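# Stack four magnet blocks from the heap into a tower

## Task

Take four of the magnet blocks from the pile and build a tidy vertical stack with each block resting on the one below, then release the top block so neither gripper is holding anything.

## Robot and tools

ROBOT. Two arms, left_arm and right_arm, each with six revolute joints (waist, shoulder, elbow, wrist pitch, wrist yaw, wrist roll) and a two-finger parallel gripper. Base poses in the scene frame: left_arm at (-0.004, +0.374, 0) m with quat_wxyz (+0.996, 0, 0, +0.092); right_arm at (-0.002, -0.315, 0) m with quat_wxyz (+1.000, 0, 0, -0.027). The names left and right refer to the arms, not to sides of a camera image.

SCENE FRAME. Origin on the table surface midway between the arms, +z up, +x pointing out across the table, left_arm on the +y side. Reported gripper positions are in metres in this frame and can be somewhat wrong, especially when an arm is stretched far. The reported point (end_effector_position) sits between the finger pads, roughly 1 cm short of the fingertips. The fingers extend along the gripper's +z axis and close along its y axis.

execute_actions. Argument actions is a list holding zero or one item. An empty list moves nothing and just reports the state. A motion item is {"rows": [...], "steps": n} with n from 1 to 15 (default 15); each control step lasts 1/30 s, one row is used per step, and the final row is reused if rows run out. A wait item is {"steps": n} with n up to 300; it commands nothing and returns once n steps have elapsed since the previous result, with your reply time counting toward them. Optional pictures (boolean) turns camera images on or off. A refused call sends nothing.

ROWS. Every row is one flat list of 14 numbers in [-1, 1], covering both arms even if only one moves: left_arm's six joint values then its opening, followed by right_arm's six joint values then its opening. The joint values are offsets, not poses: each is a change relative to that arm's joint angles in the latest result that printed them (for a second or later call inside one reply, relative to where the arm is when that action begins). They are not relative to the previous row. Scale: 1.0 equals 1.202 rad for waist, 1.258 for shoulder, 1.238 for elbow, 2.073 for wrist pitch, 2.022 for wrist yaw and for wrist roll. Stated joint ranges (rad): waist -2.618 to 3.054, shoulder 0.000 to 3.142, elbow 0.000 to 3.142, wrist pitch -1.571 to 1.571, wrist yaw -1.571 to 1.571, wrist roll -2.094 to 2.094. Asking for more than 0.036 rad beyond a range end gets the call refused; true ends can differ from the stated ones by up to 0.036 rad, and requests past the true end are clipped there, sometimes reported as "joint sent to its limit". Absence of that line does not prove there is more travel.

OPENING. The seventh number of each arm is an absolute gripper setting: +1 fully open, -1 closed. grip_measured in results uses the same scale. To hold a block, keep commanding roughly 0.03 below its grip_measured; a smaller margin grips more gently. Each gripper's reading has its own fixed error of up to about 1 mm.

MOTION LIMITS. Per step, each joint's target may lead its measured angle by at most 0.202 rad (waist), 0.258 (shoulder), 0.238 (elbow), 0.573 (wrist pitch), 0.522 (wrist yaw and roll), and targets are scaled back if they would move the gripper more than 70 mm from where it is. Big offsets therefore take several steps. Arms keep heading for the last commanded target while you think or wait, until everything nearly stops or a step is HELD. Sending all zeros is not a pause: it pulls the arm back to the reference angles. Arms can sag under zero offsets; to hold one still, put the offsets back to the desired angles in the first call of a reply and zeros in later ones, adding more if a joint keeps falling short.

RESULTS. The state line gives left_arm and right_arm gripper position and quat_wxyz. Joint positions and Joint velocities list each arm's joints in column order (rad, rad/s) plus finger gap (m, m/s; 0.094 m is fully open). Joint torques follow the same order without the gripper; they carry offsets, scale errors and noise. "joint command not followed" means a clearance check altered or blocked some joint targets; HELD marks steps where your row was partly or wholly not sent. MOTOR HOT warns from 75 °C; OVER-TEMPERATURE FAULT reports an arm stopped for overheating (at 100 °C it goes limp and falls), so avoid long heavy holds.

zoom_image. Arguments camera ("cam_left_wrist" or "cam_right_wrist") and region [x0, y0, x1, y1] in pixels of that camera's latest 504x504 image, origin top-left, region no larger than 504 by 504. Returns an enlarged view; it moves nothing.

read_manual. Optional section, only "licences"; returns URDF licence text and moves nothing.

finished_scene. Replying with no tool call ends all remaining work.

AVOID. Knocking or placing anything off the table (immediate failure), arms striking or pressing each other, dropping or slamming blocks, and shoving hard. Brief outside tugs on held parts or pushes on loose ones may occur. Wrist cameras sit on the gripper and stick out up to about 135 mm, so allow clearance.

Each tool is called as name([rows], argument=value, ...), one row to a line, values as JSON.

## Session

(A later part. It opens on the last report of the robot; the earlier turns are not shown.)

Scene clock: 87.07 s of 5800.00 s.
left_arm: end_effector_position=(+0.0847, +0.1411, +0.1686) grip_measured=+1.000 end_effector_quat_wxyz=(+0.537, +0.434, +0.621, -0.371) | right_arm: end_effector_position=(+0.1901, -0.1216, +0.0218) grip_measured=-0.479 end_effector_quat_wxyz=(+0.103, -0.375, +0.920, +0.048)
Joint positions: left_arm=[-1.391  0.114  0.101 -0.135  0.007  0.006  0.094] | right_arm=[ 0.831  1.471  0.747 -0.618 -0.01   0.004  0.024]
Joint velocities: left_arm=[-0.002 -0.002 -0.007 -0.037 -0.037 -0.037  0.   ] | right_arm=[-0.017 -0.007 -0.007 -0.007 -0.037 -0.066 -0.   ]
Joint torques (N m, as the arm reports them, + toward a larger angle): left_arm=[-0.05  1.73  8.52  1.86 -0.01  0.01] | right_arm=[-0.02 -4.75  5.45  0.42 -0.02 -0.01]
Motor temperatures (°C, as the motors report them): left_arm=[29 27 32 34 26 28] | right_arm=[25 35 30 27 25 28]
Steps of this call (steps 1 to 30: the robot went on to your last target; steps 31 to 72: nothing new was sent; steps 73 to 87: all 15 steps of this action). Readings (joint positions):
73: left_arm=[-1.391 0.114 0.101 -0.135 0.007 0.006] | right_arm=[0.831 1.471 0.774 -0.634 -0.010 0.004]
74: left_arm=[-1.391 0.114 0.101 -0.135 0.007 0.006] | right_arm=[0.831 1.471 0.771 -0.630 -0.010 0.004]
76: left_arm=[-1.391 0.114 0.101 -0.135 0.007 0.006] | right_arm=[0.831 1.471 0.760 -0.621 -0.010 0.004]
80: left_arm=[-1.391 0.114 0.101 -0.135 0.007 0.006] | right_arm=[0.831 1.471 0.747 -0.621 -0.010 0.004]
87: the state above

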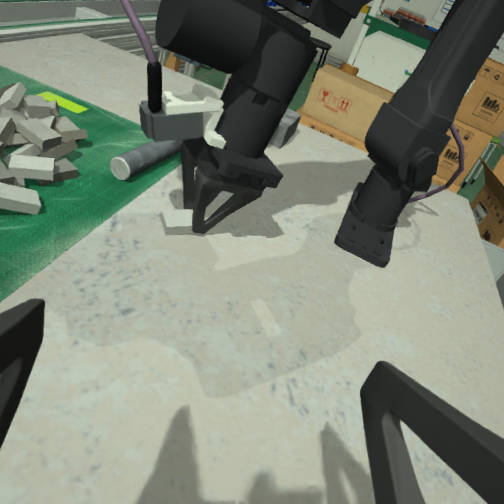

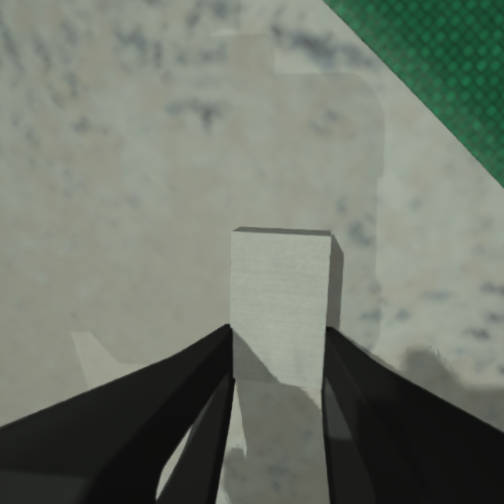

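execute_actions([
  {"rows":[[0,0,0,0,0,0,1,0,0,0,0,0,0,-0.45],[0,0,0,0,0,0,1,0,0,0,0,0,0,-0.4],[0,0,0,0,0,0,1,0,0,0,0,0,0,-0.3],[0,0,0,0,0,0,1,0,0,0,0,0,0,-0.2],[0,0,0,0,0,0,1,0,0,0,0,0,0,-0.2],[0,0,0,0,0,0,1,0,0,0.03,-0.02,0,0,-0.2],[0,0,0,0,0,0,1,0,0,0.06,-0.05,0,0,-0.2],[0,0,0,0,0,0,1,0,0,0.1,-0.08,0,0,-0.2],[0,0,0,0,0,0,1,0,0,0.14,-0.11,0,0,-0.2],[0,0,0,0,0,0,1,0,0,0.18,-0.14,0,0,-0.2],[0,0,0,0,0,0,1,0,0.02,0.23,-0.17,0,0,-0.2],[0,0,0,0,0,0,1,0,0.04,0.28,-0.2,0,0,-0.2],[0,0,0,0,0,0,1,0,0.06,0.33,-0.23,0,0,-0.2],[0,0,0,0,0,0,1,0,0.08,0.38,-0.26,0,0,-0.2],[0,0,0,0,0,0,1,0,0.1,0.42,-0.28,0,0,-0.2]],"steps":15},
], pictures=false)

execute_actions([
  {"steps":10},
])

Scene clock: 95.90 s of 5800.00 s.
left_arm: end_effector_position=(+0.0847, +0.1411, +0.1686) grip_measured=+1.000 end_effector_quat_wxyz=(+0.537, +0.434, +0.621, -0.371) | right_arm: end_effector_position=(+0.2155, -0.0966, +0.0986) grip_measured=-0.202 end_effector_quat_wxyz=(+0.084, -0.376, +0.922, +0.040)
Joint positions: left_arm=[-1.391  0.114  0.101 -0.135  0.007  0.006  0.094] | right_arm=[ 0.831  1.546  1.147 -0.985 -0.01   0.004  0.037]
Joint velocities: left_arm=[-0.012  0.002 -0.007  0.081  0.037 -0.037  0.   ] | right_arm=[ 0.002  0.628  1.853 -1.209  0.007 -0.095  0.001]
Joint torques (N m, as the arm reports them, + toward a larger angle): left_arm=[-0.06  1.82  8.64  1.88  0.02  0.  ] | right_arm=[-0.02 -4.93  7.63 -0.09  0.01 -0.02]
Motor temperatures (°C, as the motors report them): left_arm=[29 27 32 34 26 28] | right_arm=[25 34 29 27 25 28]
Steps of this call (steps 1 to 15: the robot went on to your last target; steps 16 to 90: nothing new was sent; then 5.33 s passed at rest; steps 91 to 105: all 15 steps of this action). Readings (joint positions):
91: left_arm=[-1.391 0.114 0.101 -0.135 0.007 0.006] | right_arm=[0.831 1.471 0.747 -0.618 -0.010 0.004]
92: left_arm=[-1.391 0.114 0.101 -0.135 0.007 0.006] | right_arm=[0.831 1.471 0.747 -0.618 -0.010 0.004]
94: left_arm=[-1.391 0.114 0.101 -0.135 0.007 0.006] | right_arm=[0.831 1.471 0.747 -0.618 -0.010 0.004]
98: left_arm=[-1.391 0.114 0.101 -0.135 0.007 0.006] | right_arm=[0.831 1.472 0.769 -0.668 -0.010 0.004]
105: the state above

Scene clock: 96.23 s of 5800.00 s.
left_arm: end_effector_position=(+0.0847, +0.1411, +0.1686) grip_measured=+1.000 end_effector_quat_wxyz=(+0.537, +0.434, +0.621, -0.371) | right_arm: end_effector_position=(+0.2053, -0.1067, +0.1098) grip_measured=-0.202 end_effector_quat_wxyz=(+0.032, -0.377, +0.925, +0.019)
Joint positions: left_arm=[-1.391  0.114  0.101 -0.135  0.007  0.006  0.094] | right_arm=[ 0.831  1.59   1.251 -1.158 -0.01   0.004  0.037]
Joint velocities: left_arm=[ 0.007 -0.002 -0.007  0.007  0.081 -0.066  0.   ] | right_arm=[ 0.002  0.012  0.012 -0.198 -0.022  0.066  0.   ]
Joint torques (N m, as the arm reports them, + toward a larger angle): left_arm=[ 0.    1.78  8.43  1.89 -0.01  0.  ] | right_arm=[-0.01 -5.75  8.29 -0.19 -0.02 -0.01]
Motor temperatures (°C, as the motors report them): left_arm=[29 27 32 34 26 28] | right_arm=[25 34 29 27 25 28]
Steps of this call (steps 1 to 10: the robot went on to your last target). Readings (joint positions):
1: left_arm=[-1.391 0.114 0.101 -0.135 0.007 0.006] | right_arm=[0.831 1.563 1.200 -1.014 -0.010 0.004]
2: left_arm=[-1.391 0.114 0.101 -0.135 0.007 0.006] | right_arm=[0.831 1.573 1.232 -1.033 -0.010 0.004]
4: left_arm=[-1.391 0.114 0.101 -0.135 0.007 0.006] | right_arm=[0.831 1.577 1.251 -1.069 -0.010 0.004]
8: left_arm=[-1.391 0.114 0.101 -0.135 0.007 0.006] | right_arm=[0.831 1.587 1.251 -1.141 -0.010 0.004]
10: the state above

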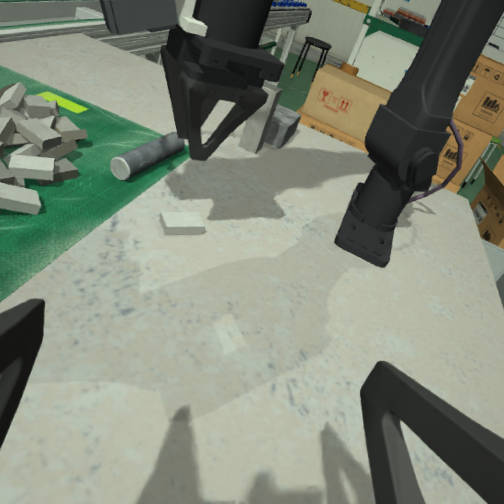

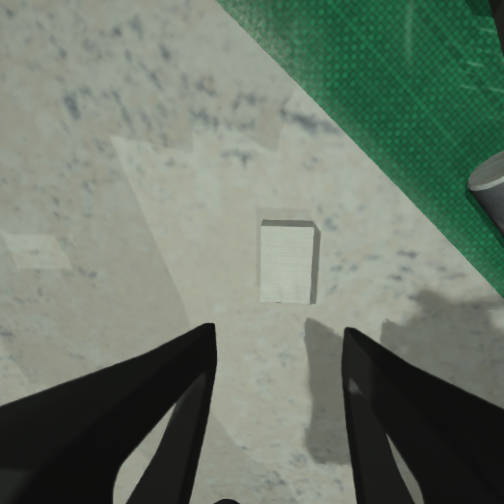

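execute_actions([
  {"rows":[[0,0,0,0,0,0,1,-0.02,0.03,0.06,-0.02,0,-0.02,-0.2],[0,0,0,0,0,0,1,-0.04,0.07,0.12,-0.03,0,-0.04,-0.2],[0,0,0,0,0,0,1,-0.06,0.11,0.18,-0.04,0,-0.06,-0.2],[0,0,0,0,0,0,1,-0.08,0.15,0.24,-0.05,0,-0.08,-0.2],[0,0,0,0,0,0,1,-0.1,0.19,0.3,-0.06,0,-0.1,-0.2],[0,0,0,0,0,0,1,-0.12,0.23,0.35,-0.068,0,-0.115,-0.2],[0,0,0,0,0,0,1,-0.14,0.27,0.4,-0.068,0,-0.115,-0.2],[0,0,0,0,0,0,1,-0.155,0.31,0.44,-0.068,0,-0.115,-0.2],[0,0,0,0,0,0,1,-0.17,0.35,0.48,-0.068,0,-0.115,-0.2],[0,0,0,0,0,0,1,-0.18,0.38,0.51,-0.068,0,-0.115,-0.2],[0,0,0,0,0,0,1,-0.186,0.41,0.53,-0.068,0,-0.115,-0.2],[0,0,0,0,0,0,1,-0.186,0.435,0.545,-0.068,0,-0.115,-0.2],[0,0,0,0,0,0,1,-0.186,0.45,0.545,-0.068,0,-0.115,-0.2],[0,0,0,0,0,0,1,-0.186,0.462,0.545,-0.068,0,-0.115,-0.2]],"steps":15},
], pictures=false)

execute_actions([
  {"steps":10},
])

Scene clock: 102.43 s of 5800.00 s.
left_arm: end_effector_position=(+0.0847, +0.1411, +0.1686) grip_measured=+1.000 end_effector_quat_wxyz=(+0.537, +0.434, +0.621, -0.371) | right_arm: end_effector_position=(+0.3642, -0.0912, +0.0880) grip_measured=-0.202 end_effector_quat_wxyz=(+0.026, -0.366, +0.930, +0.008)
Joint positions: left_arm=[-1.391  0.114  0.101 -0.135  0.007  0.006  0.094] | right_arm=[ 0.596  2.149  1.894 -1.262 -0.007 -0.207  0.037]
Joint velocities: left_arm=[-0.002  0.007  0.007  0.081 -0.007 -0.022  0.   ] | right_arm=[-0.022  0.637  0.022 -0.081 -0.007 -0.139 -0.001]
Joint torques (N m, as the arm reports them, + toward a larger angle): left_arm=[-0.13  1.83  8.55  1.83  0.01 -0.02] | right_arm=[  1.05 -12.88   9.81  -0.33  -0.12  -0.07]
Motor temperatures (°C, as the motors report them): left_arm=[29 27 32 34 26 28] | right_arm=[25 33 30 27 25 28]
Steps of this call (steps 1 to 30: the robot went on to your last target; steps 31 to 90: nothing new was sent; then 2.70 s passed at rest; steps 91 to 105: all 15 steps of this action). Readings (joint positions):
91: left_arm=[-1.391 0.114 0.101 -0.135 0.007 0.006] | right_arm=[0.829 1.595 1.258 -1.190 -0.010 -0.002]
92: left_arm=[-1.391 0.114 0.101 -0.135 0.007 0.006] | right_arm=[0.823 1.613 1.282 -1.207 -0.011 -0.015]
94: left_arm=[-1.391 0.114 0.101 -0.135 0.007 0.006] | right_arm=[0.795 1.687 1.392 -1.244 -0.014 -0.056]
98: left_arm=[-1.391 0.114 0.101 -0.135 0.007 0.006] | right_arm=[0.700 1.887 1.681 -1.263 -0.015 -0.151]
105: the state above

Scene clock: 102.77 s of 5800.00 s.
left_arm: end_effector_position=(+0.0847, +0.1411, +0.1686) grip_measured=+1.000 end_effector_quat_wxyz=(+0.537, +0.434, +0.621, -0.371) | right_arm: end_effector_position=(+0.3579, -0.0937, +0.0707) grip_measured=-0.202 end_effector_quat_wxyz=(-0.005, -0.374, +0.927, +0.003)
Joint positions: left_arm=[-1.391  0.114  0.101 -0.135  0.007  0.006  0.094] | right_arm=[ 0.599  2.191  1.894 -1.282 -0.007 -0.221  0.037]
Joint velocities: left_arm=[-0.002 -0.022  0.002  0.037 -0.037  0.007  0.   ] | right_arm=[-0.012  0.002  0.002 -0.022 -0.037 -0.051 -0.   ]
Joint torques (N m, as the arm reports them, + toward a larger angle): left_arm=[-0.01  1.78  8.54  1.86 -0.03  0.02] | right_arm=[  0.84 -13.06   9.7   -0.31  -0.06  -0.06]
Motor temperatures (°C, as the motors report them): left_arm=[29 27 32 34 26 28] | right_arm=[25 34 30 27 25 28]
Steps of this call (steps 1 to 10: the robot went on to your last target). Readings (joint positions):
1: left_arm=[-1.391 0.114 0.101 -0.135 0.007 0.006] | right_arm=[0.596 2.168 1.894 -1.266 -0.007 -0.210]
2: left_arm=[-1.391 0.114 0.101 -0.135 0.007 0.006] | right_arm=[0.597 2.183 1.894 -1.270 -0.007 -0.213]
4: left_arm=[-1.391 0.114 0.101 -0.135 0.007 0.006] | right_arm=[0.598 2.195 1.894 -1.276 -0.007 -0.216]
8: left_arm=[-1.391 0.114 0.101 -0.135 0.007 0.006] | right_arm=[0.599 2.191 1.894 -1.281 -0.007 -0.220]
10: the state above

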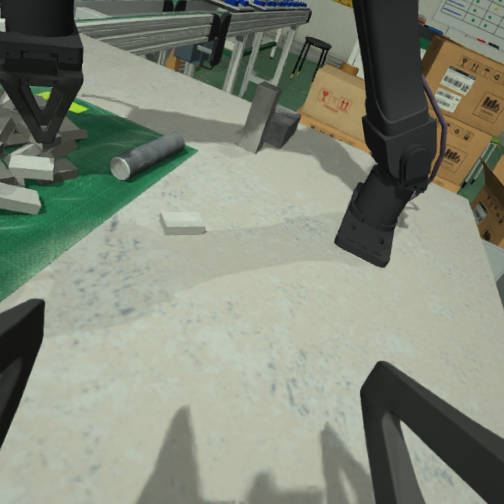

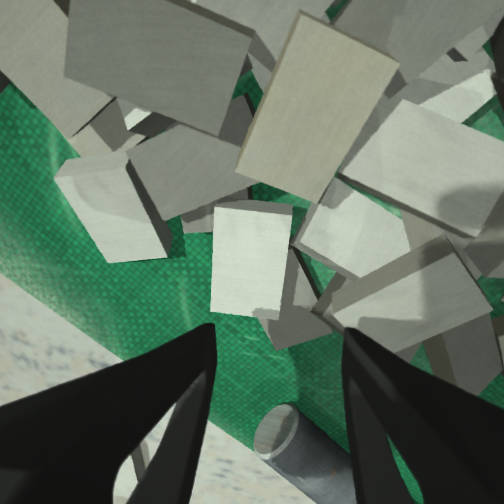

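execute_actions([
  {"rows":[[0,0,0,0,0,0,1,0.02,0,0,0.02,0,0.03,-0.25],[0,0,0,0,0,0,1,0.027,0,0,0.03,0,0.047,-0.25],[0,0,0,0,0,0,1,0.027,0.01,-0.015,0.04,0,0.047,-0.25],[0,0,0,0,0,0,1,0.027,0.018,-0.03,0.043,0,0.047,-0.25],[0,0,0,0,0,0,1,0.027,0.018,-0.047,0.043,0,0.047,-0.25]],"steps":15},
])

Scene clock: 109.27 s of 5800.00 s.
left_arm: end_effector_position=(+0.0847, +0.1411, +0.1686) grip_measured=+1.000 end_effector_quat_wxyz=(+0.537, +0.434, +0.621, -0.371) | right_arm: end_effector_position=(+0.3547, -0.0818, +0.0510) grip_measured=-0.248 end_effector_quat_wxyz=(-0.004, -0.347, +0.938, +0.002)
Joint positions: left_arm=[-1.391  0.114  0.101 -0.135  0.007  0.006  0.094] | right_arm=[ 0.627  2.213  1.852 -1.217 -0.006 -0.135  0.035]
Joint velocities: left_arm=[-0.012 -0.002  0.012 -0.022 -0.007  0.007  0.   ] | right_arm=[ 0.002 -0.002  0.012  0.022  0.007  0.037 -0.   ]
Joint torques (N m, as the arm reports them, + toward a larger angle): left_arm=[-0.02  1.74  8.51  1.87  0.02  0.01] | right_arm=[  0.39 -11.64   5.57  -0.03  -0.03   0.06]
Motor temperatures (°C, as the motors report them): left_arm=[29 27 32 35 26 28] | right_arm=[25 36 31 27 25 28]
Steps of this call (steps 1 to 30: the robot went on to your last target; steps 31 to 90: nothing new was sent; then 3.00 s passed at rest; steps 91 to 105: all 15 steps of this action). Readings (joint positions):
91: left_arm=[-1.391 0.114 0.101 -0.135 0.007 0.006] | right_arm=[0.600 2.191 1.894 -1.282 -0.007 -0.214]
92: left_arm=[-1.391 0.114 0.101 -0.135 0.007 0.006] | right_arm=[0.602 2.191 1.894 -1.276 -0.006 -0.198]
94: left_arm=[-1.391 0.114 0.101 -0.135 0.007 0.006] | right_arm=[0.611 2.192 1.892 -1.255 -0.006 -0.174]
98: left_arm=[-1.391 0.114 0.101 -0.135 0.007 0.006] | right_arm=[0.625 2.199 1.864 -1.226 -0.006 -0.149]
105: the state above

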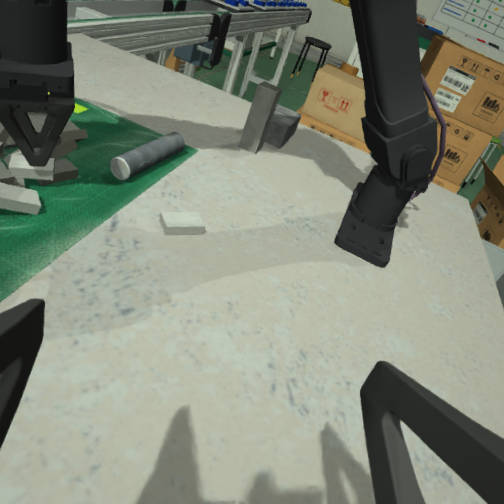

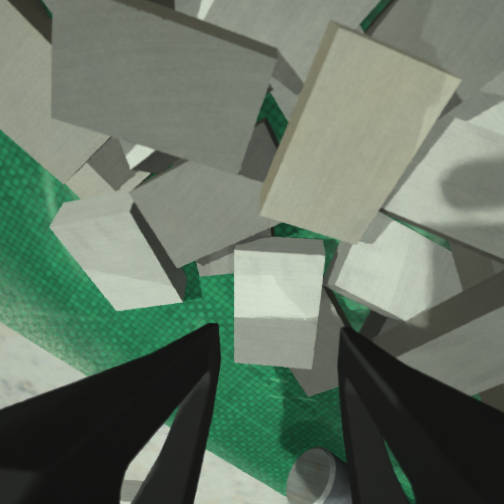

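execute_actions([
  {"rows":[[0,0,0,0,0,0,1,0,0,-0.015,0.02,0,0,-0.28],[0,0,0,0,0,0,1,0,0,-0.03,0.03,0,0,-0.28],[0,0,0,0,0,0,1,0,0,-0.045,0.04,0,0,-0.28],[0,0,0,0,0,0,1,0,0,-0.057,0.045,0,0,-0.28]],"steps":15},
])

Scene clock: 113.47 s of 5800.00 s.
left_arm: end_effector_position=(+0.0847, +0.1411, +0.1686) grip_measured=+1.000 end_effector_quat_wxyz=(+0.537, +0.434, +0.621, -0.371) | right_arm: end_effector_position=(+0.3561, -0.0809, +0.0372) grip_measured=-0.278 end_effector_quat_wxyz=(+0.003, -0.346, +0.938, +0.004)
Joint positions: left_arm=[-1.391  0.114  0.101 -0.135  0.007  0.006  0.094] | right_arm=[ 0.627  2.213  1.797 -1.146 -0.006 -0.132  0.034]
Joint velocities: left_arm=[-0.002 -0.017  0.007  0.022 -0.037  0.007  0.   ] | right_arm=[ 0.012  0.007 -0.002  0.051  0.066  0.081 -0.   ]
Joint torques (N m, as the arm reports them, + toward a larger angle): left_arm=[-0.07  1.73  8.64  1.86  0.    0.  ] | right_arm=[ -0.01 -11.46   5.55  -0.01  -0.02  -0.06]
Motor temperatures (°C, as the motors report them): left_arm=[29 27 32 35 26 28] | right_arm=[25 37 30 27 25 28]
Steps of this call (steps 1 to 15: the robot went on to your last target; steps 16 to 90: nothing new was sent; then 0.70 s passed at rest; steps 91 to 105: all 15 steps of this action). Readings (joint positions):
91: left_arm=[-1.391 0.114 0.101 -0.135 0.007 0.006] | right_arm=[0.627 2.213 1.852 -1.210 -0.006 -0.132]
92: left_arm=[-1.391 0.114 0.101 -0.135 0.007 0.006] | right_arm=[0.627 2.213 1.849 -1.204 -0.006 -0.132]
94: left_arm=[-1.391 0.114 0.101 -0.135 0.007 0.006] | right_arm=[0.627 2.213 1.833 -1.180 -0.006 -0.132]
98: left_arm=[-1.391 0.114 0.101 -0.135 0.007 0.006] | right_arm=[0.627 2.213 1.798 -1.160 -0.006 -0.132]
105: the state above

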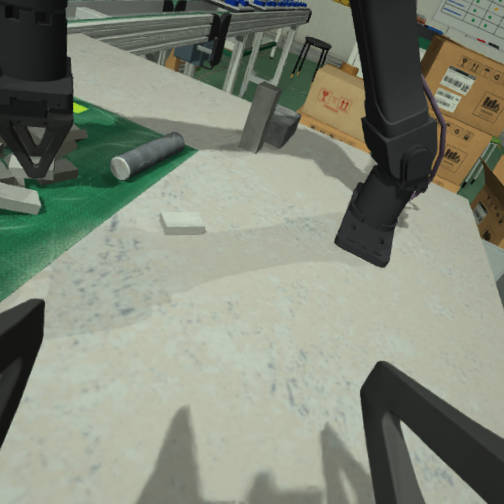

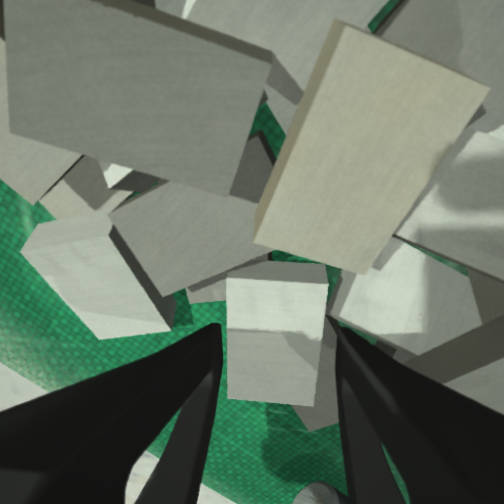

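execute_actions([
  {"rows":[[0,0,0,0,0,0,1,0,0,-0.024,0.015,0,0,-0.28],[0,0,0,0,0,0,1,0,0,-0.024,0.015,0,0,-0.28],[0,0,0,0,0,0,1,0,0,-0.024,0.015,0,0,-0.28],[0,0,0,0,0,0,1,0,0,-0.024,0.015,0,0,-0.28],[0,0,0,0,0,0,1,0,0,-0.024,0.015,0,0,-0.28],[0,0,0,0,0,0,1,0,0,-0.024,0.015,0,0,-0.28],[0,0,0,0,0,0,1,0,0,-0.02,0.015,0,0,-0.38],[0,0,0,0,0,0,1,0,0,-0.015,0.015,0,0,-0.42],[0,0,0,0,0,0,1,0,0,-0.01,0.015,0,0,-0.46],[0,0,0,0,0,0,1,0,0,-0.01,0.015,0,0,-0.49],[0,0,0,0,0,0,1,0,0,-0.01,0.015,0,0,-0.52]],"steps":15},
])

zoom_image(camera="cam_left_wrist", region=[0,120,120,240])

Scene clock: 117.67 s of 5800.00 s.
left_arm: end_effector_position=(+0.0847, +0.1411, +0.1686) grip_measured=+1.000 end_effector_quat_wxyz=(+0.537, +0.434, +0.621, -0.371) | right_arm: end_effector_position=(+0.3575, -0.0798, +0.0372) grip_measured=-0.485 end_effector_quat_wxyz=(+0.006, -0.346, +0.938, +0.005)
Joint positions: left_arm=[-1.391  0.114  0.101 -0.135  0.007  0.006  0.094] | right_arm=[ 0.627  2.213  1.797 -1.139 -0.007 -0.132  0.024]
Joint velocities: left_arm=[-0.002 -0.017 -0.007 -0.007  0.051 -0.037  0.   ] | right_arm=[-0.002  0.007  0.007  0.007 -0.022  0.037 -0.001]
Joint torques (N m, as the arm reports them, + toward a larger angle): left_arm=[-0.03  1.88  8.53  1.88  0.03  0.  ] | right_arm=[  0.   -11.55   5.89   0.05  -0.01  -0.02]
Motor temperatures (°C, as the motors report them): left_arm=[29 27 32 35 26 28] | right_arm=[25 37 30 27 25 28]
Steps of this call (steps 1 to 15: the robot went on to your last target; steps 16 to 90: nothing new was sent; then 0.70 s passed at rest; steps 91 to 105: all 15 steps of this action). Readings (joint positions):
91: left_arm=[-1.391 0.114 0.101 -0.135 0.007 0.006] | right_arm=[0.627 2.213 1.797 -1.145 -0.006 -0.132]
92: left_arm=[-1.391 0.114 0.101 -0.135 0.007 0.006] | right_arm=[0.627 2.213 1.797 -1.144 -0.006 -0.132]
94: left_arm=[-1.391 0.114 0.101 -0.135 0.007 0.006] | right_arm=[0.627 2.213 1.797 -1.142 -0.006 -0.132]
98: left_arm=[-1.391 0.114 0.101 -0.135 0.007 0.006] | right_arm=[0.627 2.213 1.797 -1.140 -0.007 -0.132]
105: the state above

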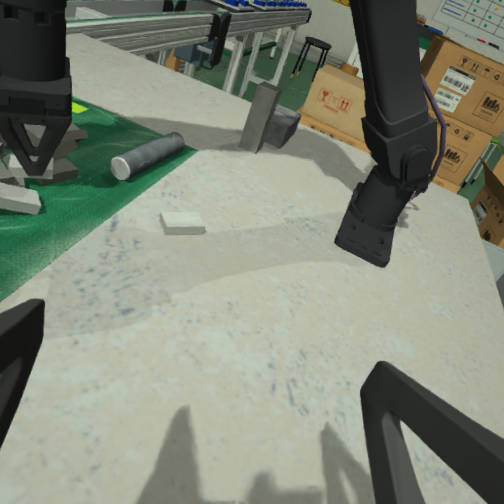

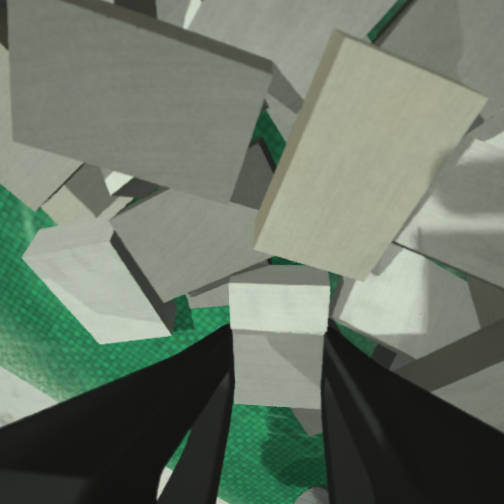

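Region (0, 120, 120, 240) of cam_left_wrist's 504x504 image, scaled by 4.200, with more detail than that image has.

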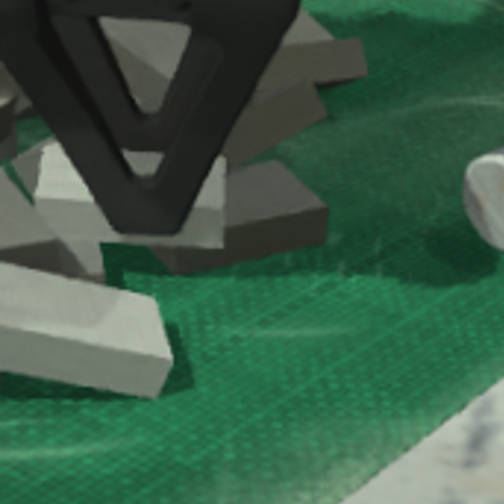

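execute_actions([
  {"rows":[[0,0,0,0,0,0,1,0,-0.01,0.01,-0.02,0,0,-0.52],[0,0,0,0,0,0,1,0,-0.02,0.01,-0.03,0,0,-0.52],[0,0,0,0,0,0,1,0,-0.03,0.01,-0.04,0,0,-0.52],[0,0,0,0,0,0,1,0,-0.04,0.01,-0.05,0,0,-0.52],[0,0,0,0,0,0,1,0,-0.05,0.01,-0.06,0,0,-0.52],[0,0,0,0,0,0,1,0,-0.065,0.01,-0.07,0,0,-0.52],[0,0,0,0,0,0,1,0,-0.08,0.01,-0.08,0,0,-0.52],[0,0,0,0,0,0,1,0,-0.1,0.01,-0.09,0,0,-0.52],[0,0,0,0,0,0,1,0,-0.12,0.01,-0.09,0,0,-0.52],[0,0,0,0,0,0,1,0,-0.14,0.01,-0.09,0,0,-0.52]],"steps":15},
])

Scene clock: 123.10 s of 5800.00 s.
left_arm: end_effector_position=(+0.0847, +0.1411, +0.1686) grip_measured=+1.000 end_effector_quat_wxyz=(+0.537, +0.434, +0.621, -0.371) | right_arm: end_effector_position=(+0.3315, -0.0966, +0.1068) grip_measured=-0.485 end_effector_quat_wxyz=(+0.016, -0.346, +0.938, +0.007)
Joint positions: left_arm=[-1.391  0.114  0.101 -0.135  0.007  0.006  0.094] | right_arm=[ 0.627  2.035  1.797 -1.297 -0.007 -0.132  0.024]
Joint velocities: left_arm=[-0.002 -0.007 -0.007 -0.037  0.007  0.022  0.   ] | right_arm=[-0.007 -0.139 -0.002 -0.125  0.051  0.007  0.   ]
Joint torques (N m, as the arm reports them, + toward a larger angle): left_arm=[-0.06  1.7   8.46  1.87  0.    0.  ] | right_arm=[-0.01 -9.25  8.17 -0.25 -0.02 -0.01]
Motor temperatures (°C, as the motors report them): left_arm=[29 27 33 35 26 28] | right_arm=[25 38 30 27 25 28]
Steps of this call (steps 1 to 15: the robot went on to your last target; steps 16 to 90: nothing new was sent; then 1.93 s passed at rest; steps 91 to 105: all 15 steps of this action). Readings (joint positions):
91: left_arm=[-1.391 0.114 0.101 -0.135 0.007 0.006] | right_arm=[0.627 2.213 1.797 -1.142 -0.007 -0.132]
92: left_arm=[-1.391 0.114 0.101 -0.135 0.007 0.006] | right_arm=[0.627 2.213 1.797 -1.147 -0.007 -0.132]
94: left_arm=[-1.391 0.114 0.101 -0.135 0.007 0.006] | right_arm=[0.627 2.210 1.797 -1.168 -0.007 -0.132]
98: left_arm=[-1.391 0.114 0.101 -0.135 0.007 0.006] | right_arm=[0.627 2.168 1.797 -1.234 -0.007 -0.132]
105: the state above

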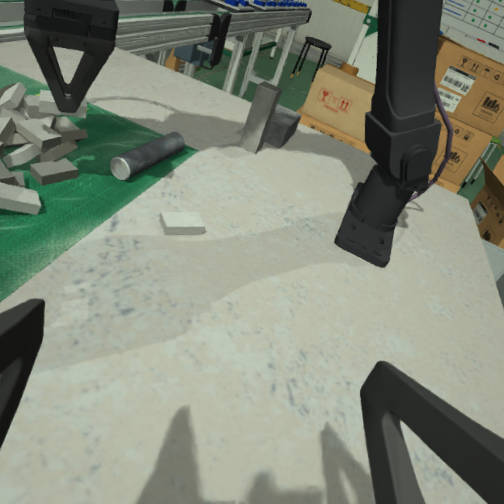

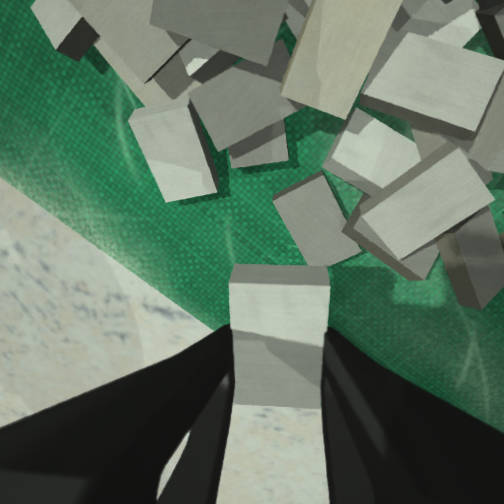

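execute_actions([
  {"rows":[[0,0,0,0,0,0,1,0.02,-0.04,-0.04,0.01,0,0.02,-0.52],[0,0,0,0,0,0,1,0.04,-0.08,-0.09,0.02,0,0.04,-0.52],[0,0,0,0,0,0,1,0.06,-0.12,-0.14,0.035,0,0.06,-0.52],[0,0,0,0,0,0,1,0.08,-0.16,-0.19,0.05,0,0.071,-0.52],[0,0,0,0,0,0,1,0.1,-0.2,-0.24,0.065,0,0.071,-0.52],[0,0,0,0,0,0,1,0.115,-0.23,-0.29,0.08,0,0.071,-0.52],[0,0,0,0,0,0,1,0.13,-0.26,-0.34,0.095,0,0.071,-0.52],[0,0,0,0,0,0,1,0.142,-0.28,-0.39,0.11,0,0.071,-0.52],[0,0,0,0,0,0,1,0.152,-0.295,-0.43,0.125,0,0.071,-0.52],[0,0,0,0,0,0,1,0.16,-0.305,-0.47,0.134,0,0.071,-0.52],[0,0,0,0,0,0,1,0.166,-0.314,-0.5,0.134,0,0.071,-0.52],[0,0,0,0,0,0,1,0.171,-0.314,-0.525,0.134,0,0.071,-0.52],[0,0,0,0,0,0,1,0.171,-0.314,-0.54,0.134,0,0.071,-0.52],[0,0,0,0,0,0,1,0.171,-0.314,-0.548,0.134,0,0.071,-0.52]],"steps":15},
], pictures=false)

execute_actions([
  {"steps":12},
])

zoom_image(camera="cam_left_wrist", region=[120,130,270,280])

Scene clock: 131.33 s of 5800.00 s.
left_arm: end_effector_position=(+0.0847, +0.1411, +0.1686) grip_measured=+1.000 end_effector_quat_wxyz=(+0.537, +0.434, +0.621, -0.371) | right_arm: end_effector_position=(+0.1948, -0.1153, +0.0674) grip_measured=-0.485 end_effector_quat_wxyz=(-0.008, -0.381, +0.924, +0.003)
Joint positions: left_arm=[-1.391  0.114  0.101 -0.135  0.007  0.006  0.094] | right_arm=[ 0.834  1.649  1.144 -1.078 -0.012 -0.002  0.024]
Joint velocities: left_arm=[ 0.002 -0.012 -0.012  0.051  0.022  0.11   0.   ] | right_arm=[ 0.012  0.046 -0.608  0.081  0.037  0.095 -0.   ]
Joint torques (N m, as the arm reports them, + toward a larger angle): left_arm=[-0.05  1.77  8.58  1.88 -0.02  0.  ] | right_arm=[-0.13 -7.45  7.92  0.27 -0.04  0.06]
Motor temperatures (°C, as the motors report them): left_arm=[29 27 33 36 26 28] | right_arm=[25 38 30 27 25 28]
Steps of this call (steps 1 to 30: the robot went on to your last target; steps 31 to 90: nothing new was sent; then 4.73 s passed at rest; steps 91 to 105: all 15 steps of this action). Readings (joint positions):
91: left_arm=[-1.391 0.114 0.101 -0.135 0.007 0.006] | right_arm=[0.628 2.033 1.790 -1.305 -0.007 -0.126]
92: left_arm=[-1.391 0.114 0.101 -0.135 0.007 0.006] | right_arm=[0.632 2.018 1.765 -1.287 -0.006 -0.114]
94: left_arm=[-1.391 0.114 0.101 -0.135 0.007 0.006] | right_arm=[0.655 1.951 1.668 -1.246 -0.002 -0.075]
98: left_arm=[-1.391 0.114 0.101 -0.135 0.007 0.006] | right_arm=[0.760 1.758 1.430 -1.176 -0.002 -0.027]
105: the state above

Scene clock: 131.73 s of 5800.00 s.
left_arm: end_effector_position=(+0.0847, +0.1411, +0.1686) grip_measured=+1.000 end_effector_quat_wxyz=(+0.537, +0.434, +0.621, -0.371) | right_arm: end_effector_position=(+0.1956, -0.1145, +0.0609) grip_measured=-0.485 end_effector_quat_wxyz=(-0.003, -0.378, +0.926, +0.005)
Joint positions: left_arm=[-1.391  0.114  0.101 -0.135  0.007  0.006  0.094] | right_arm=[ 0.834  1.65   1.118 -1.041 -0.012  0.005  0.024]
Joint velocities: left_arm=[-0.022 -0.002 -0.012 -0.051 -0.007  0.037  0.   ] | right_arm=[ 0.002  0.002 -0.002  0.007 -0.037  0.022 -0.   ]
Joint torques (N m, as the arm reports them, + toward a larger angle): left_arm=[-0.07  1.74  8.52  1.87  0.02  0.02] | right_arm=[-0.09 -7.27  6.78  0.05  0.04  0.05]
Motor temperatures (°C, as the motors report them): left_arm=[29 27 33 36 26 28] | right_arm=[25 38 30 27 25 28]
Steps of this call (steps 1 to 12: the robot went on to your last target). Readings (joint positions):
1: left_arm=[-1.391 0.114 0.101 -0.135 0.007 0.006] | right_arm=[0.834 1.650 1.128 -1.078 -0.012 -0.000]
2: left_arm=[-1.391 0.114 0.101 -0.135 0.007 0.006] | right_arm=[0.834 1.650 1.120 -1.077 -0.012 0.001]
4: left_arm=[-1.391 0.114 0.101 -0.135 0.007 0.006] | right_arm=[0.834 1.650 1.118 -1.069 -0.012 0.003]
8: left_arm=[-1.391 0.114 0.101 -0.135 0.007 0.006] | right_arm=[0.834 1.650 1.118 -1.048 -0.012 0.005]
12: the state above

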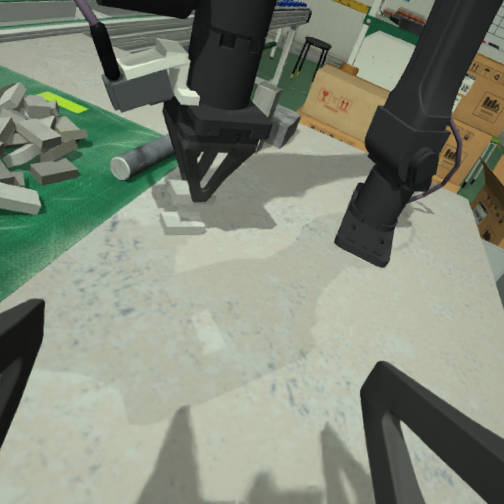

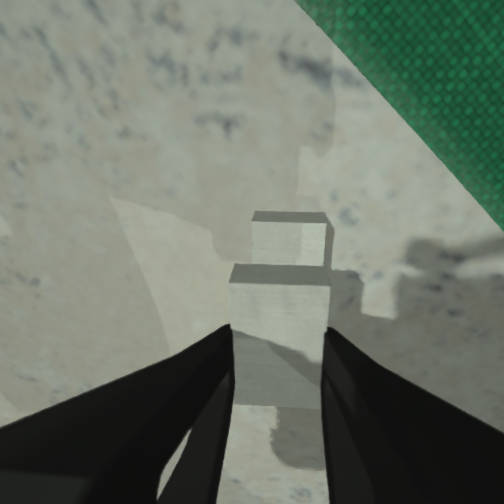

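Region (120, 130, 270, 280) of cam_left_wrist's 504x504 image, scaled by 3.360, with more detail than that image has.

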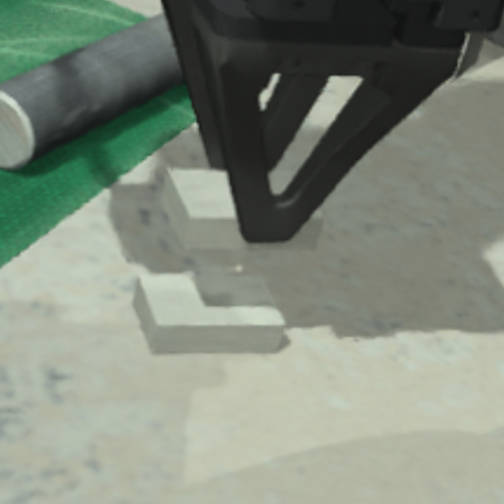

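execute_actions([
  {"rows":[[0,0,0,0,0,0,1,-0.022,0.01,-0.012,0.025,0,0,-0.52],[0,0,0,0,0,0,1,-0.022,0.02,-0.024,0.04,0,0,-0.52],[0,0,0,0,0,0,1,-0.01,0.03,-0.036,0.05,0,0,-0.52],[0,0,0,0,0,0,1,-0.008,0.035,-0.046,0.053,0,0,-0.52]],"steps":15},
])

zoom_image(camera="cam_left_wrist", region=[130,160,250,280])

Scene clock: 137.87 s of 5800.00 s.
left_arm: end_effector_position=(+0.0847, +0.1411, +0.1686) grip_measured=+1.000 end_effector_quat_wxyz=(+0.537, +0.434, +0.621, -0.371) | right_arm: end_effector_position=(+0.1998, -0.1139, +0.0381) grip_measured=-0.485 end_effector_quat_wxyz=(-0.005, -0.374, +0.927, +0.004)
Joint positions: left_arm=[-1.391  0.114  0.101 -0.135  0.007  0.006  0.094] | right_arm=[ 0.825  1.695  1.073 -0.954 -0.011  0.006  0.024]
Joint velocities: left_arm=[-0.007 -0.007  0.012 -0.037 -0.051  0.066  0.   ] | right_arm=[ 0.002  0.007 -0.007  0.066  0.007  0.007 -0.001]
Joint torques (N m, as the arm reports them, + toward a larger angle): left_arm=[-0.08  1.83  8.54  1.87 -0.02 -0.02] | right_arm=[-0.02 -6.83  5.55 -0.03 -0.03 -0.02]
Motor temperatures (°C, as the motors report them): left_arm=[29 27 33 36 26 28] | right_arm=[25 37 30 27 25 28]
Steps of this call (steps 1 to 30: the robot went on to your last target; steps 31 to 90: nothing new was sent; then 2.63 s passed at rest; steps 91 to 105: all 15 steps of this action). Readings (joint positions):
91: left_arm=[-1.391 0.114 0.101 -0.135 0.007 0.006] | right_arm=[0.832 1.650 1.118 -1.035 -0.012 0.006]
92: left_arm=[-1.391 0.114 0.101 -0.135 0.007 0.006] | right_arm=[0.829 1.652 1.118 -1.028 -0.012 0.006]
94: left_arm=[-1.391 0.114 0.101 -0.135 0.007 0.006] | right_arm=[0.825 1.663 1.109 -0.996 -0.011 0.006]
98: left_arm=[-1.391 0.114 0.101 -0.135 0.007 0.006] | right_arm=[0.825 1.691 1.080 -0.966 -0.011 0.006]
105: the state above

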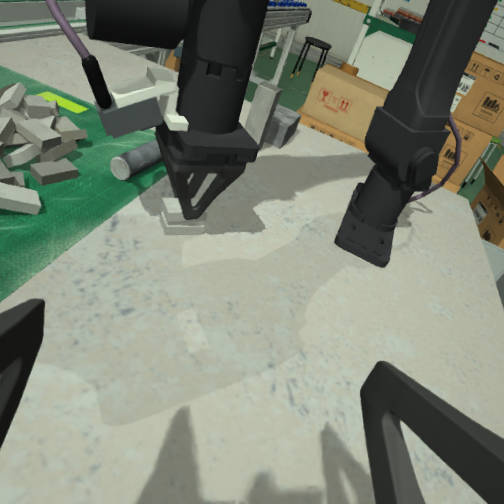

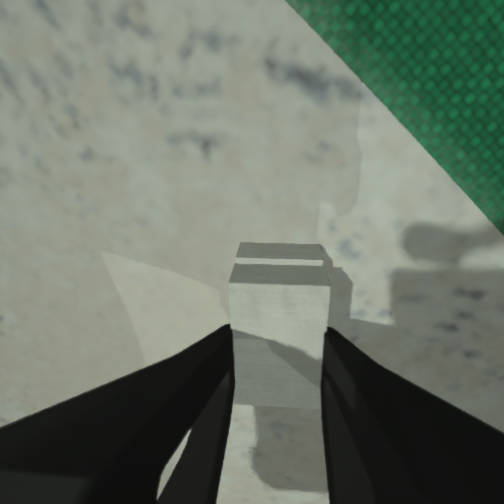

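Region (130, 160, 250, 280) of cam_left_wrist's 504x504 image, scaled by 4.200, with more detail than that image has.

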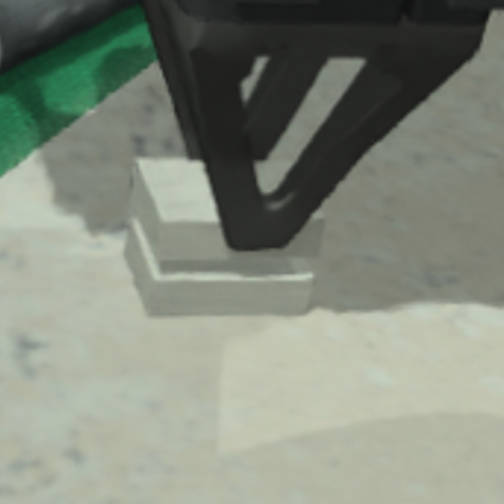

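execute_actions([
  {"rows":[[0,0,0,0,0,0,1,0,0,0,0.024,0,0,-0.52],[0,0,0,0,0,0,1,0,0,-0.015,0.024,0,0,-0.52],[0,0,0,0,0,0,1,0,0,-0.031,0.024,0,0,-0.52]],"steps":15},
])

zoom_image(camera="cam_left_wrist", region=[130,160,250,280])

Scene clock: 141.07 s of 5800.00 s.
left_arm: end_effector_position=(+0.0847, +0.1411, +0.1686) grip_measured=+1.000 end_effector_quat_wxyz=(+0.537, +0.434, +0.621, -0.371) | right_arm: end_effector_position=(+0.1999, -0.1138, +0.0331) grip_measured=-0.485 end_effector_quat_wxyz=(-0.001, -0.374, +0.927, +0.006)
Joint positions: left_arm=[-1.391  0.114  0.101 -0.135  0.007  0.006  0.094] | right_arm=[ 0.825  1.695  1.052 -0.924 -0.011  0.006  0.024]
Joint velocities: left_arm=[-0.012  0.002 -0.007  0.037 -0.022 -0.022  0.   ] | right_arm=[ 0.002 -0.012 -0.022 -0.007  0.066  0.007 -0.   ]
Joint torques (N m, as the arm reports them, + toward a larger angle): left_arm=[-0.07  1.86  8.54  1.89  0.    0.01] | right_arm=[-0.01 -6.55  5.03 -0.01 -0.02 -0.01]
Motor temperatures (°C, as the motors report them): left_arm=[29 27 33 36 26 28] | right_arm=[25 37 30 27 25 28]
Steps of this call (steps 1 to 15: the robot went on to your last target; steps 16 to 81: nothing new was sent; steps 82 to 96: all 15 steps of this action). Readings (joint positions):
82: left_arm=[-1.391 0.114 0.101 -0.135 0.007 0.006] | right_arm=[0.825 1.695 1.073 -0.947 -0.011 0.006]
83: left_arm=[-1.391 0.114 0.101 -0.135 0.007 0.006] | right_arm=[0.825 1.695 1.073 -0.943 -0.011 0.006]
85: left_arm=[-1.391 0.114 0.101 -0.135 0.007 0.006] | right_arm=[0.825 1.695 1.067 -0.931 -0.011 0.006]
89: left_arm=[-1.391 0.114 0.101 -0.135 0.007 0.006] | right_arm=[0.825 1.695 1.053 -0.927 -0.011 0.006]
96: the state above

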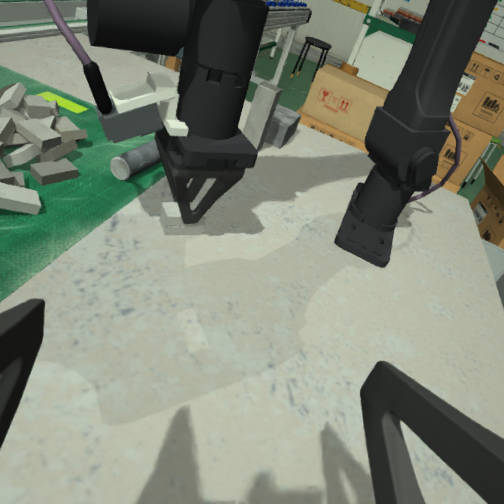

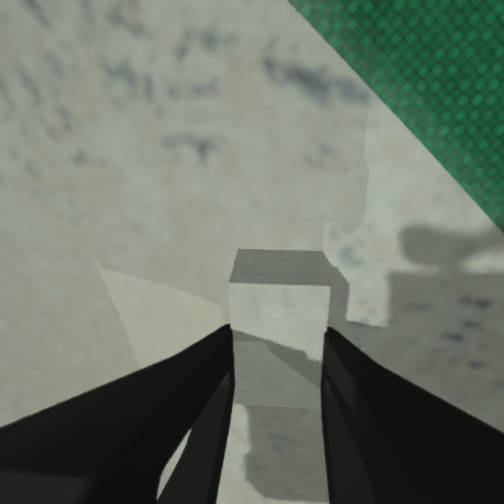

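Region (130, 160, 250, 280) of cam_left_wrist's 504x504 image, scaled by 4.200, with more detail than that image has.

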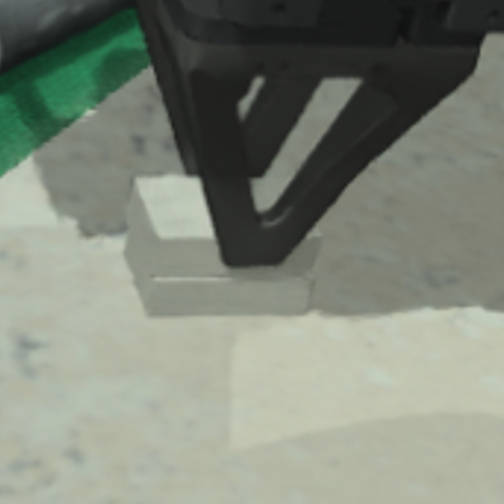

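execute_actions([
  {"rows":[[0,0,0,0,0,0,1,0,0,0,0,0,0,-0.46],[0,0,0,0,0,0,1,0,0,0,0,0,0,-0.4],[0,0,0,0,0,0,1,0,0,0,0,0,0,-0.3],[0,0,0,0,0,0,1,0,0,0,0,0,0,-0.2],[0,0,0,0,0,0,1,0,0,0,0,0,0,-0.2],[0,0,0,0,0,0,1,0,-0.01,0.03,-0.02,0,0,-0.2],[0,0,0,0,0,0,1,0,-0.02,0.05,-0.04,0,0,-0.2],[0,0,0,0,0,0,1,0,-0.03,0.07,-0.06,0,0,-0.2],[0,0,0,0,0,0,1,0,-0.04,0.10,-0.08,0,0,-0.2],[0,0,0,0,0,0,1,0,-0.05,0.13,-0.1,0,0,-0.2],[0,0,0,0,0,0,1,0,-0.06,0.16,-0.12,0,0,-0.2],[0,0,0,0,0,0,1,0,-0.06,0.19,-0.13,0,0,-0.2]],"steps":15},
])

Scene clock: 147.83 s of 5800.00 s.
left_arm: end_effector_position=(+0.0847, +0.1411, +0.1686) grip_measured=+1.000 end_effector_quat_wxyz=(+0.537, +0.434, +0.621, -0.371) | right_arm: end_effector_position=(+0.2148, -0.0993, +0.0997) grip_measured=-0.202 end_effector_quat_wxyz=(+0.034, -0.374, +0.927, +0.020)
Joint positions: left_arm=[-1.391  0.114  0.101 -0.135  0.007  0.006  0.094] | right_arm=[ 0.825  1.635  1.257 -1.114 -0.011  0.006  0.037]
Joint velocities: left_arm=[ 0.002 -0.007 -0.012 -0.022 -0.022  0.007  0.   ] | right_arm=[ 0.007 -0.31   0.427 -0.198 -0.066 -0.007 -0.001]
Joint torques (N m, as the arm reports them, + toward a larger angle): left_arm=[-0.03  1.78  8.5   1.84  0.    0.  ] | right_arm=[-0.02 -6.36  7.37 -0.51 -0.02 -0.01]
Motor temperatures (°C, as the motors report them): left_arm=[29 27 33 37 26 28] | right_arm=[25 36 30 27 25 28]
Steps of this call (steps 1 to 15: the robot went on to your last target; steps 16 to 90: nothing new was sent; then 3.27 s passed at rest; steps 91 to 105: all 15 steps of this action). Readings (joint positions):
91: left_arm=[-1.391 0.114 0.101 -0.135 0.007 0.006] | right_arm=[0.825 1.695 1.052 -0.923 -0.011 0.006]
92: left_arm=[-1.391 0.114 0.101 -0.135 0.007 0.006] | right_arm=[0.825 1.695 1.052 -0.923 -0.011 0.006]
94: left_arm=[-1.391 0.114 0.101 -0.135 0.007 0.006] | right_arm=[0.825 1.695 1.052 -0.923 -0.011 0.006]
98: left_arm=[-1.391 0.114 0.101 -0.135 0.007 0.006] | right_arm=[0.825 1.695 1.065 -0.958 -0.011 0.006]
105: the state above

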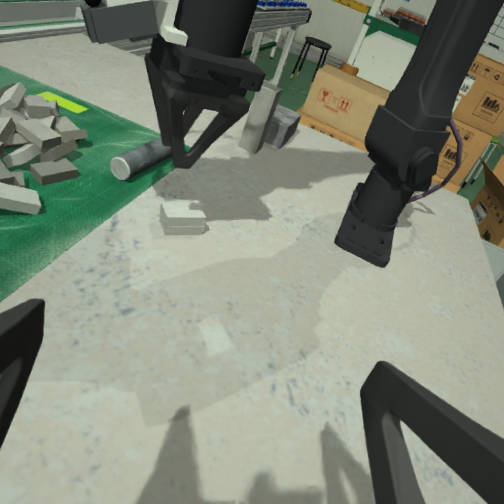

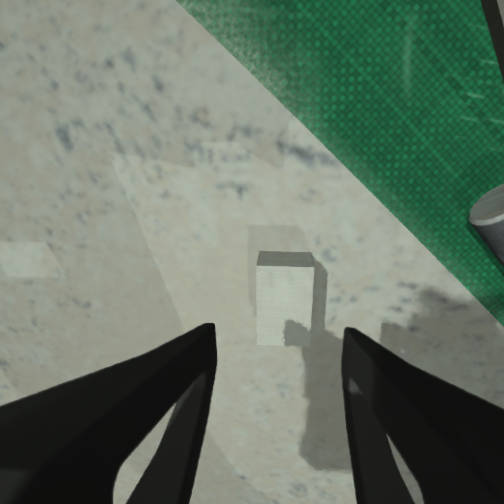

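execute_actions([
  {"rows":[[0,0,0,0,0,0,1,-0.02,0.02,0.05,-0.04,0,-0.04,-0.22],[0,0,0,0,0,0,1,-0.04,0.05,0.1,-0.045,0,-0.08,-0.22],[0,0,0,0,0,0,1,-0.06,0.08,0.15,-0.045,0,-0.12,-0.22],[0,0,0,0,0,0,1,-0.08,0.115,0.2,-0.045,0,-0.16,-0.22],[0,0,0,0,0,0,1,-0.1,0.15,0.25,-0.045,0,-0.2,-0.22],[0,0,0,0,0,0,1,-0.12,0.185,0.29,-0.045,0,-0.24,-0.22],[0,0,0,0,0,0,1,-0.14,0.22,0.33,-0.045,0,-0.28,-0.22],[0,0,0,0,0,0,1,-0.155,0.25,0.36,-0.045,0,-0.31,-0.22],[0,0,0,0,0,0,1,-0.167,0.28,0.39,-0.045,0,-0.33,-0.22],[0,0,0,0,0,0,1,-0.176,0.31,0.41,-0.045,0,-0.33,-0.22],[0,0,0,0,0,0,1,-0.182,0.335,0.425,-0.045,0,-0.33,-0.22],[0,0,0,0,0,0,1,-0.182,0.355,0.425,-0.045,0,-0.33,-0.22],[0,0,0,0,0,0,1,-0.182,0.37,0.425,-0.045,0,-0.33,-0.22],[0,0,0,0,0,0,1,-0.182,0.378,0.425,-0.045,0,-0.33,-0.22]],"steps":15},
], pictures=false)

execute_actions([
  {"steps":10},
])

Scene clock: 152.93 s of 5800.00 s.
left_arm: end_effector_position=(+0.0847, +0.1411, +0.1686) grip_measured=+1.000 end_effector_quat_wxyz=(+0.537, +0.434, +0.621, -0.371) | right_arm: end_effector_position=(+0.3498, -0.0997, +0.0761) grip_measured=-0.218 end_effector_quat_wxyz=(+0.022, -0.537, +0.843, +0.003)
Joint positions: left_arm=[-1.391  0.114  0.101 -0.135  0.007  0.006  0.094] | right_arm=[ 0.597  2.09   1.757 -1.194 -0.007 -0.591  0.037]
Joint velocities: left_arm=[-0.002 -0.002 -0.012  0.007  0.022 -0.037  0.   ] | right_arm=[-0.002  0.593 -0.022 -0.051 -0.022 -0.476  0.001]
Joint torques (N m, as the arm reports them, + toward a larger angle): left_arm=[-0.07  1.74  8.59  1.85 -0.01 -0.01] | right_arm=[  0.77 -12.01   9.33  -0.19  -0.05  -0.07]
Motor temperatures (°C, as the motors report them): left_arm=[29 27 33 37 26 28] | right_arm=[25 35 30 27 25 28]
Steps of this call (steps 1 to 30: the robot went on to your last target; steps 31 to 90: nothing new was sent; then 1.60 s passed at rest; steps 91 to 105: all 15 steps of this action). Readings (joint positions):
91: left_arm=[-1.391 0.114 0.101 -0.135 0.007 0.006] | right_arm=[0.824 1.624 1.274 -1.181 -0.012 -0.007]
92: left_arm=[-1.391 0.114 0.101 -0.135 0.007 0.006] | right_arm=[0.818 1.638 1.290 -1.194 -0.013 -0.033]
94: left_arm=[-1.391 0.114 0.101 -0.135 0.007 0.006] | right_arm=[0.789 1.701 1.370 -1.219 -0.015 -0.116]
98: left_arm=[-1.391 0.114 0.101 -0.135 0.007 0.006] | right_arm=[0.693 1.874 1.604 -1.213 -0.016 -0.354]
105: the state above

Scene clock: 153.27 s of 5800.00 s.
left_arm: end_effector_position=(+0.0847, +0.1411, +0.1686) grip_measured=+1.000 end_effector_quat_wxyz=(+0.537, +0.434, +0.621, -0.371) | right_arm: end_effector_position=(+0.3475, -0.1002, +0.0614) grip_measured=-0.218 end_effector_quat_wxyz=(+0.003, -0.562, +0.827, +0.003)
Joint positions: left_arm=[-1.391  0.114  0.101 -0.135  0.007  0.006  0.094] | right_arm=[ 0.599  2.128  1.757 -1.195 -0.006 -0.649  0.037]
Joint velocities: left_arm=[ 0.007 -0.002 -0.022  0.051 -0.007 -0.007  0.   ] | right_arm=[ 0.002 -0.007  0.007  0.007 -0.066 -0.051 -0.   ]
Joint torques (N m, as the arm reports them, + toward a larger angle): left_arm=[ 0.04  1.75  8.64  1.86 -0.02  0.  ] | right_arm=[  0.75 -12.41   9.24  -0.3   -0.09  -0.09]
Motor temperatures (°C, as the motors report them): left_arm=[29 27 33 37 26 28] | right_arm=[25 36 30 27 25 28]
Steps of this call (steps 1 to 10: the robot went on to your last target). Readings (joint positions):
1: left_arm=[-1.391 0.114 0.101 -0.135 0.007 0.006] | right_arm=[0.597 2.108 1.757 -1.194 -0.006 -0.604]
2: left_arm=[-1.391 0.114 0.101 -0.135 0.007 0.006] | right_arm=[0.598 2.121 1.757 -1.194 -0.006 -0.615]
4: left_arm=[-1.391 0.114 0.101 -0.135 0.007 0.006] | right_arm=[0.599 2.129 1.757 -1.194 -0.006 -0.629]
8: left_arm=[-1.391 0.114 0.101 -0.135 0.007 0.006] | right_arm=[0.599 2.128 1.757 -1.195 -0.006 -0.645]
10: the state above

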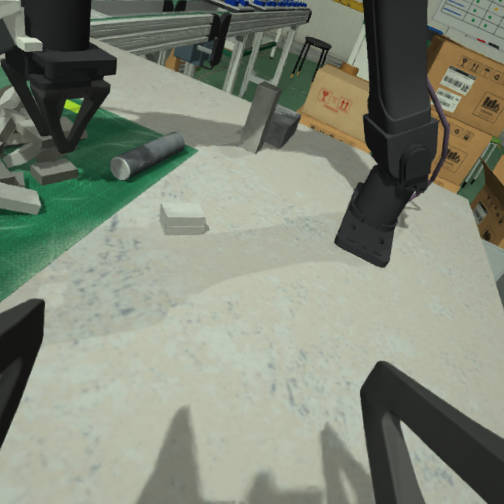

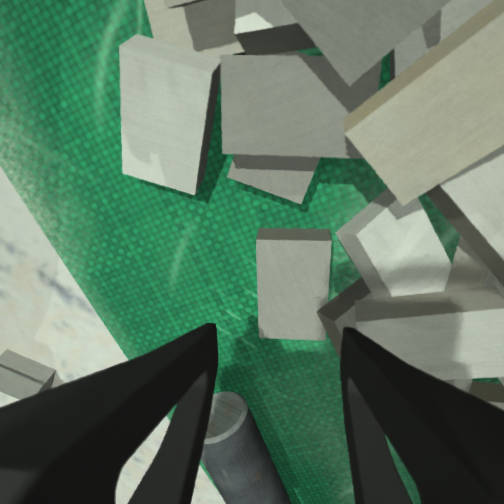

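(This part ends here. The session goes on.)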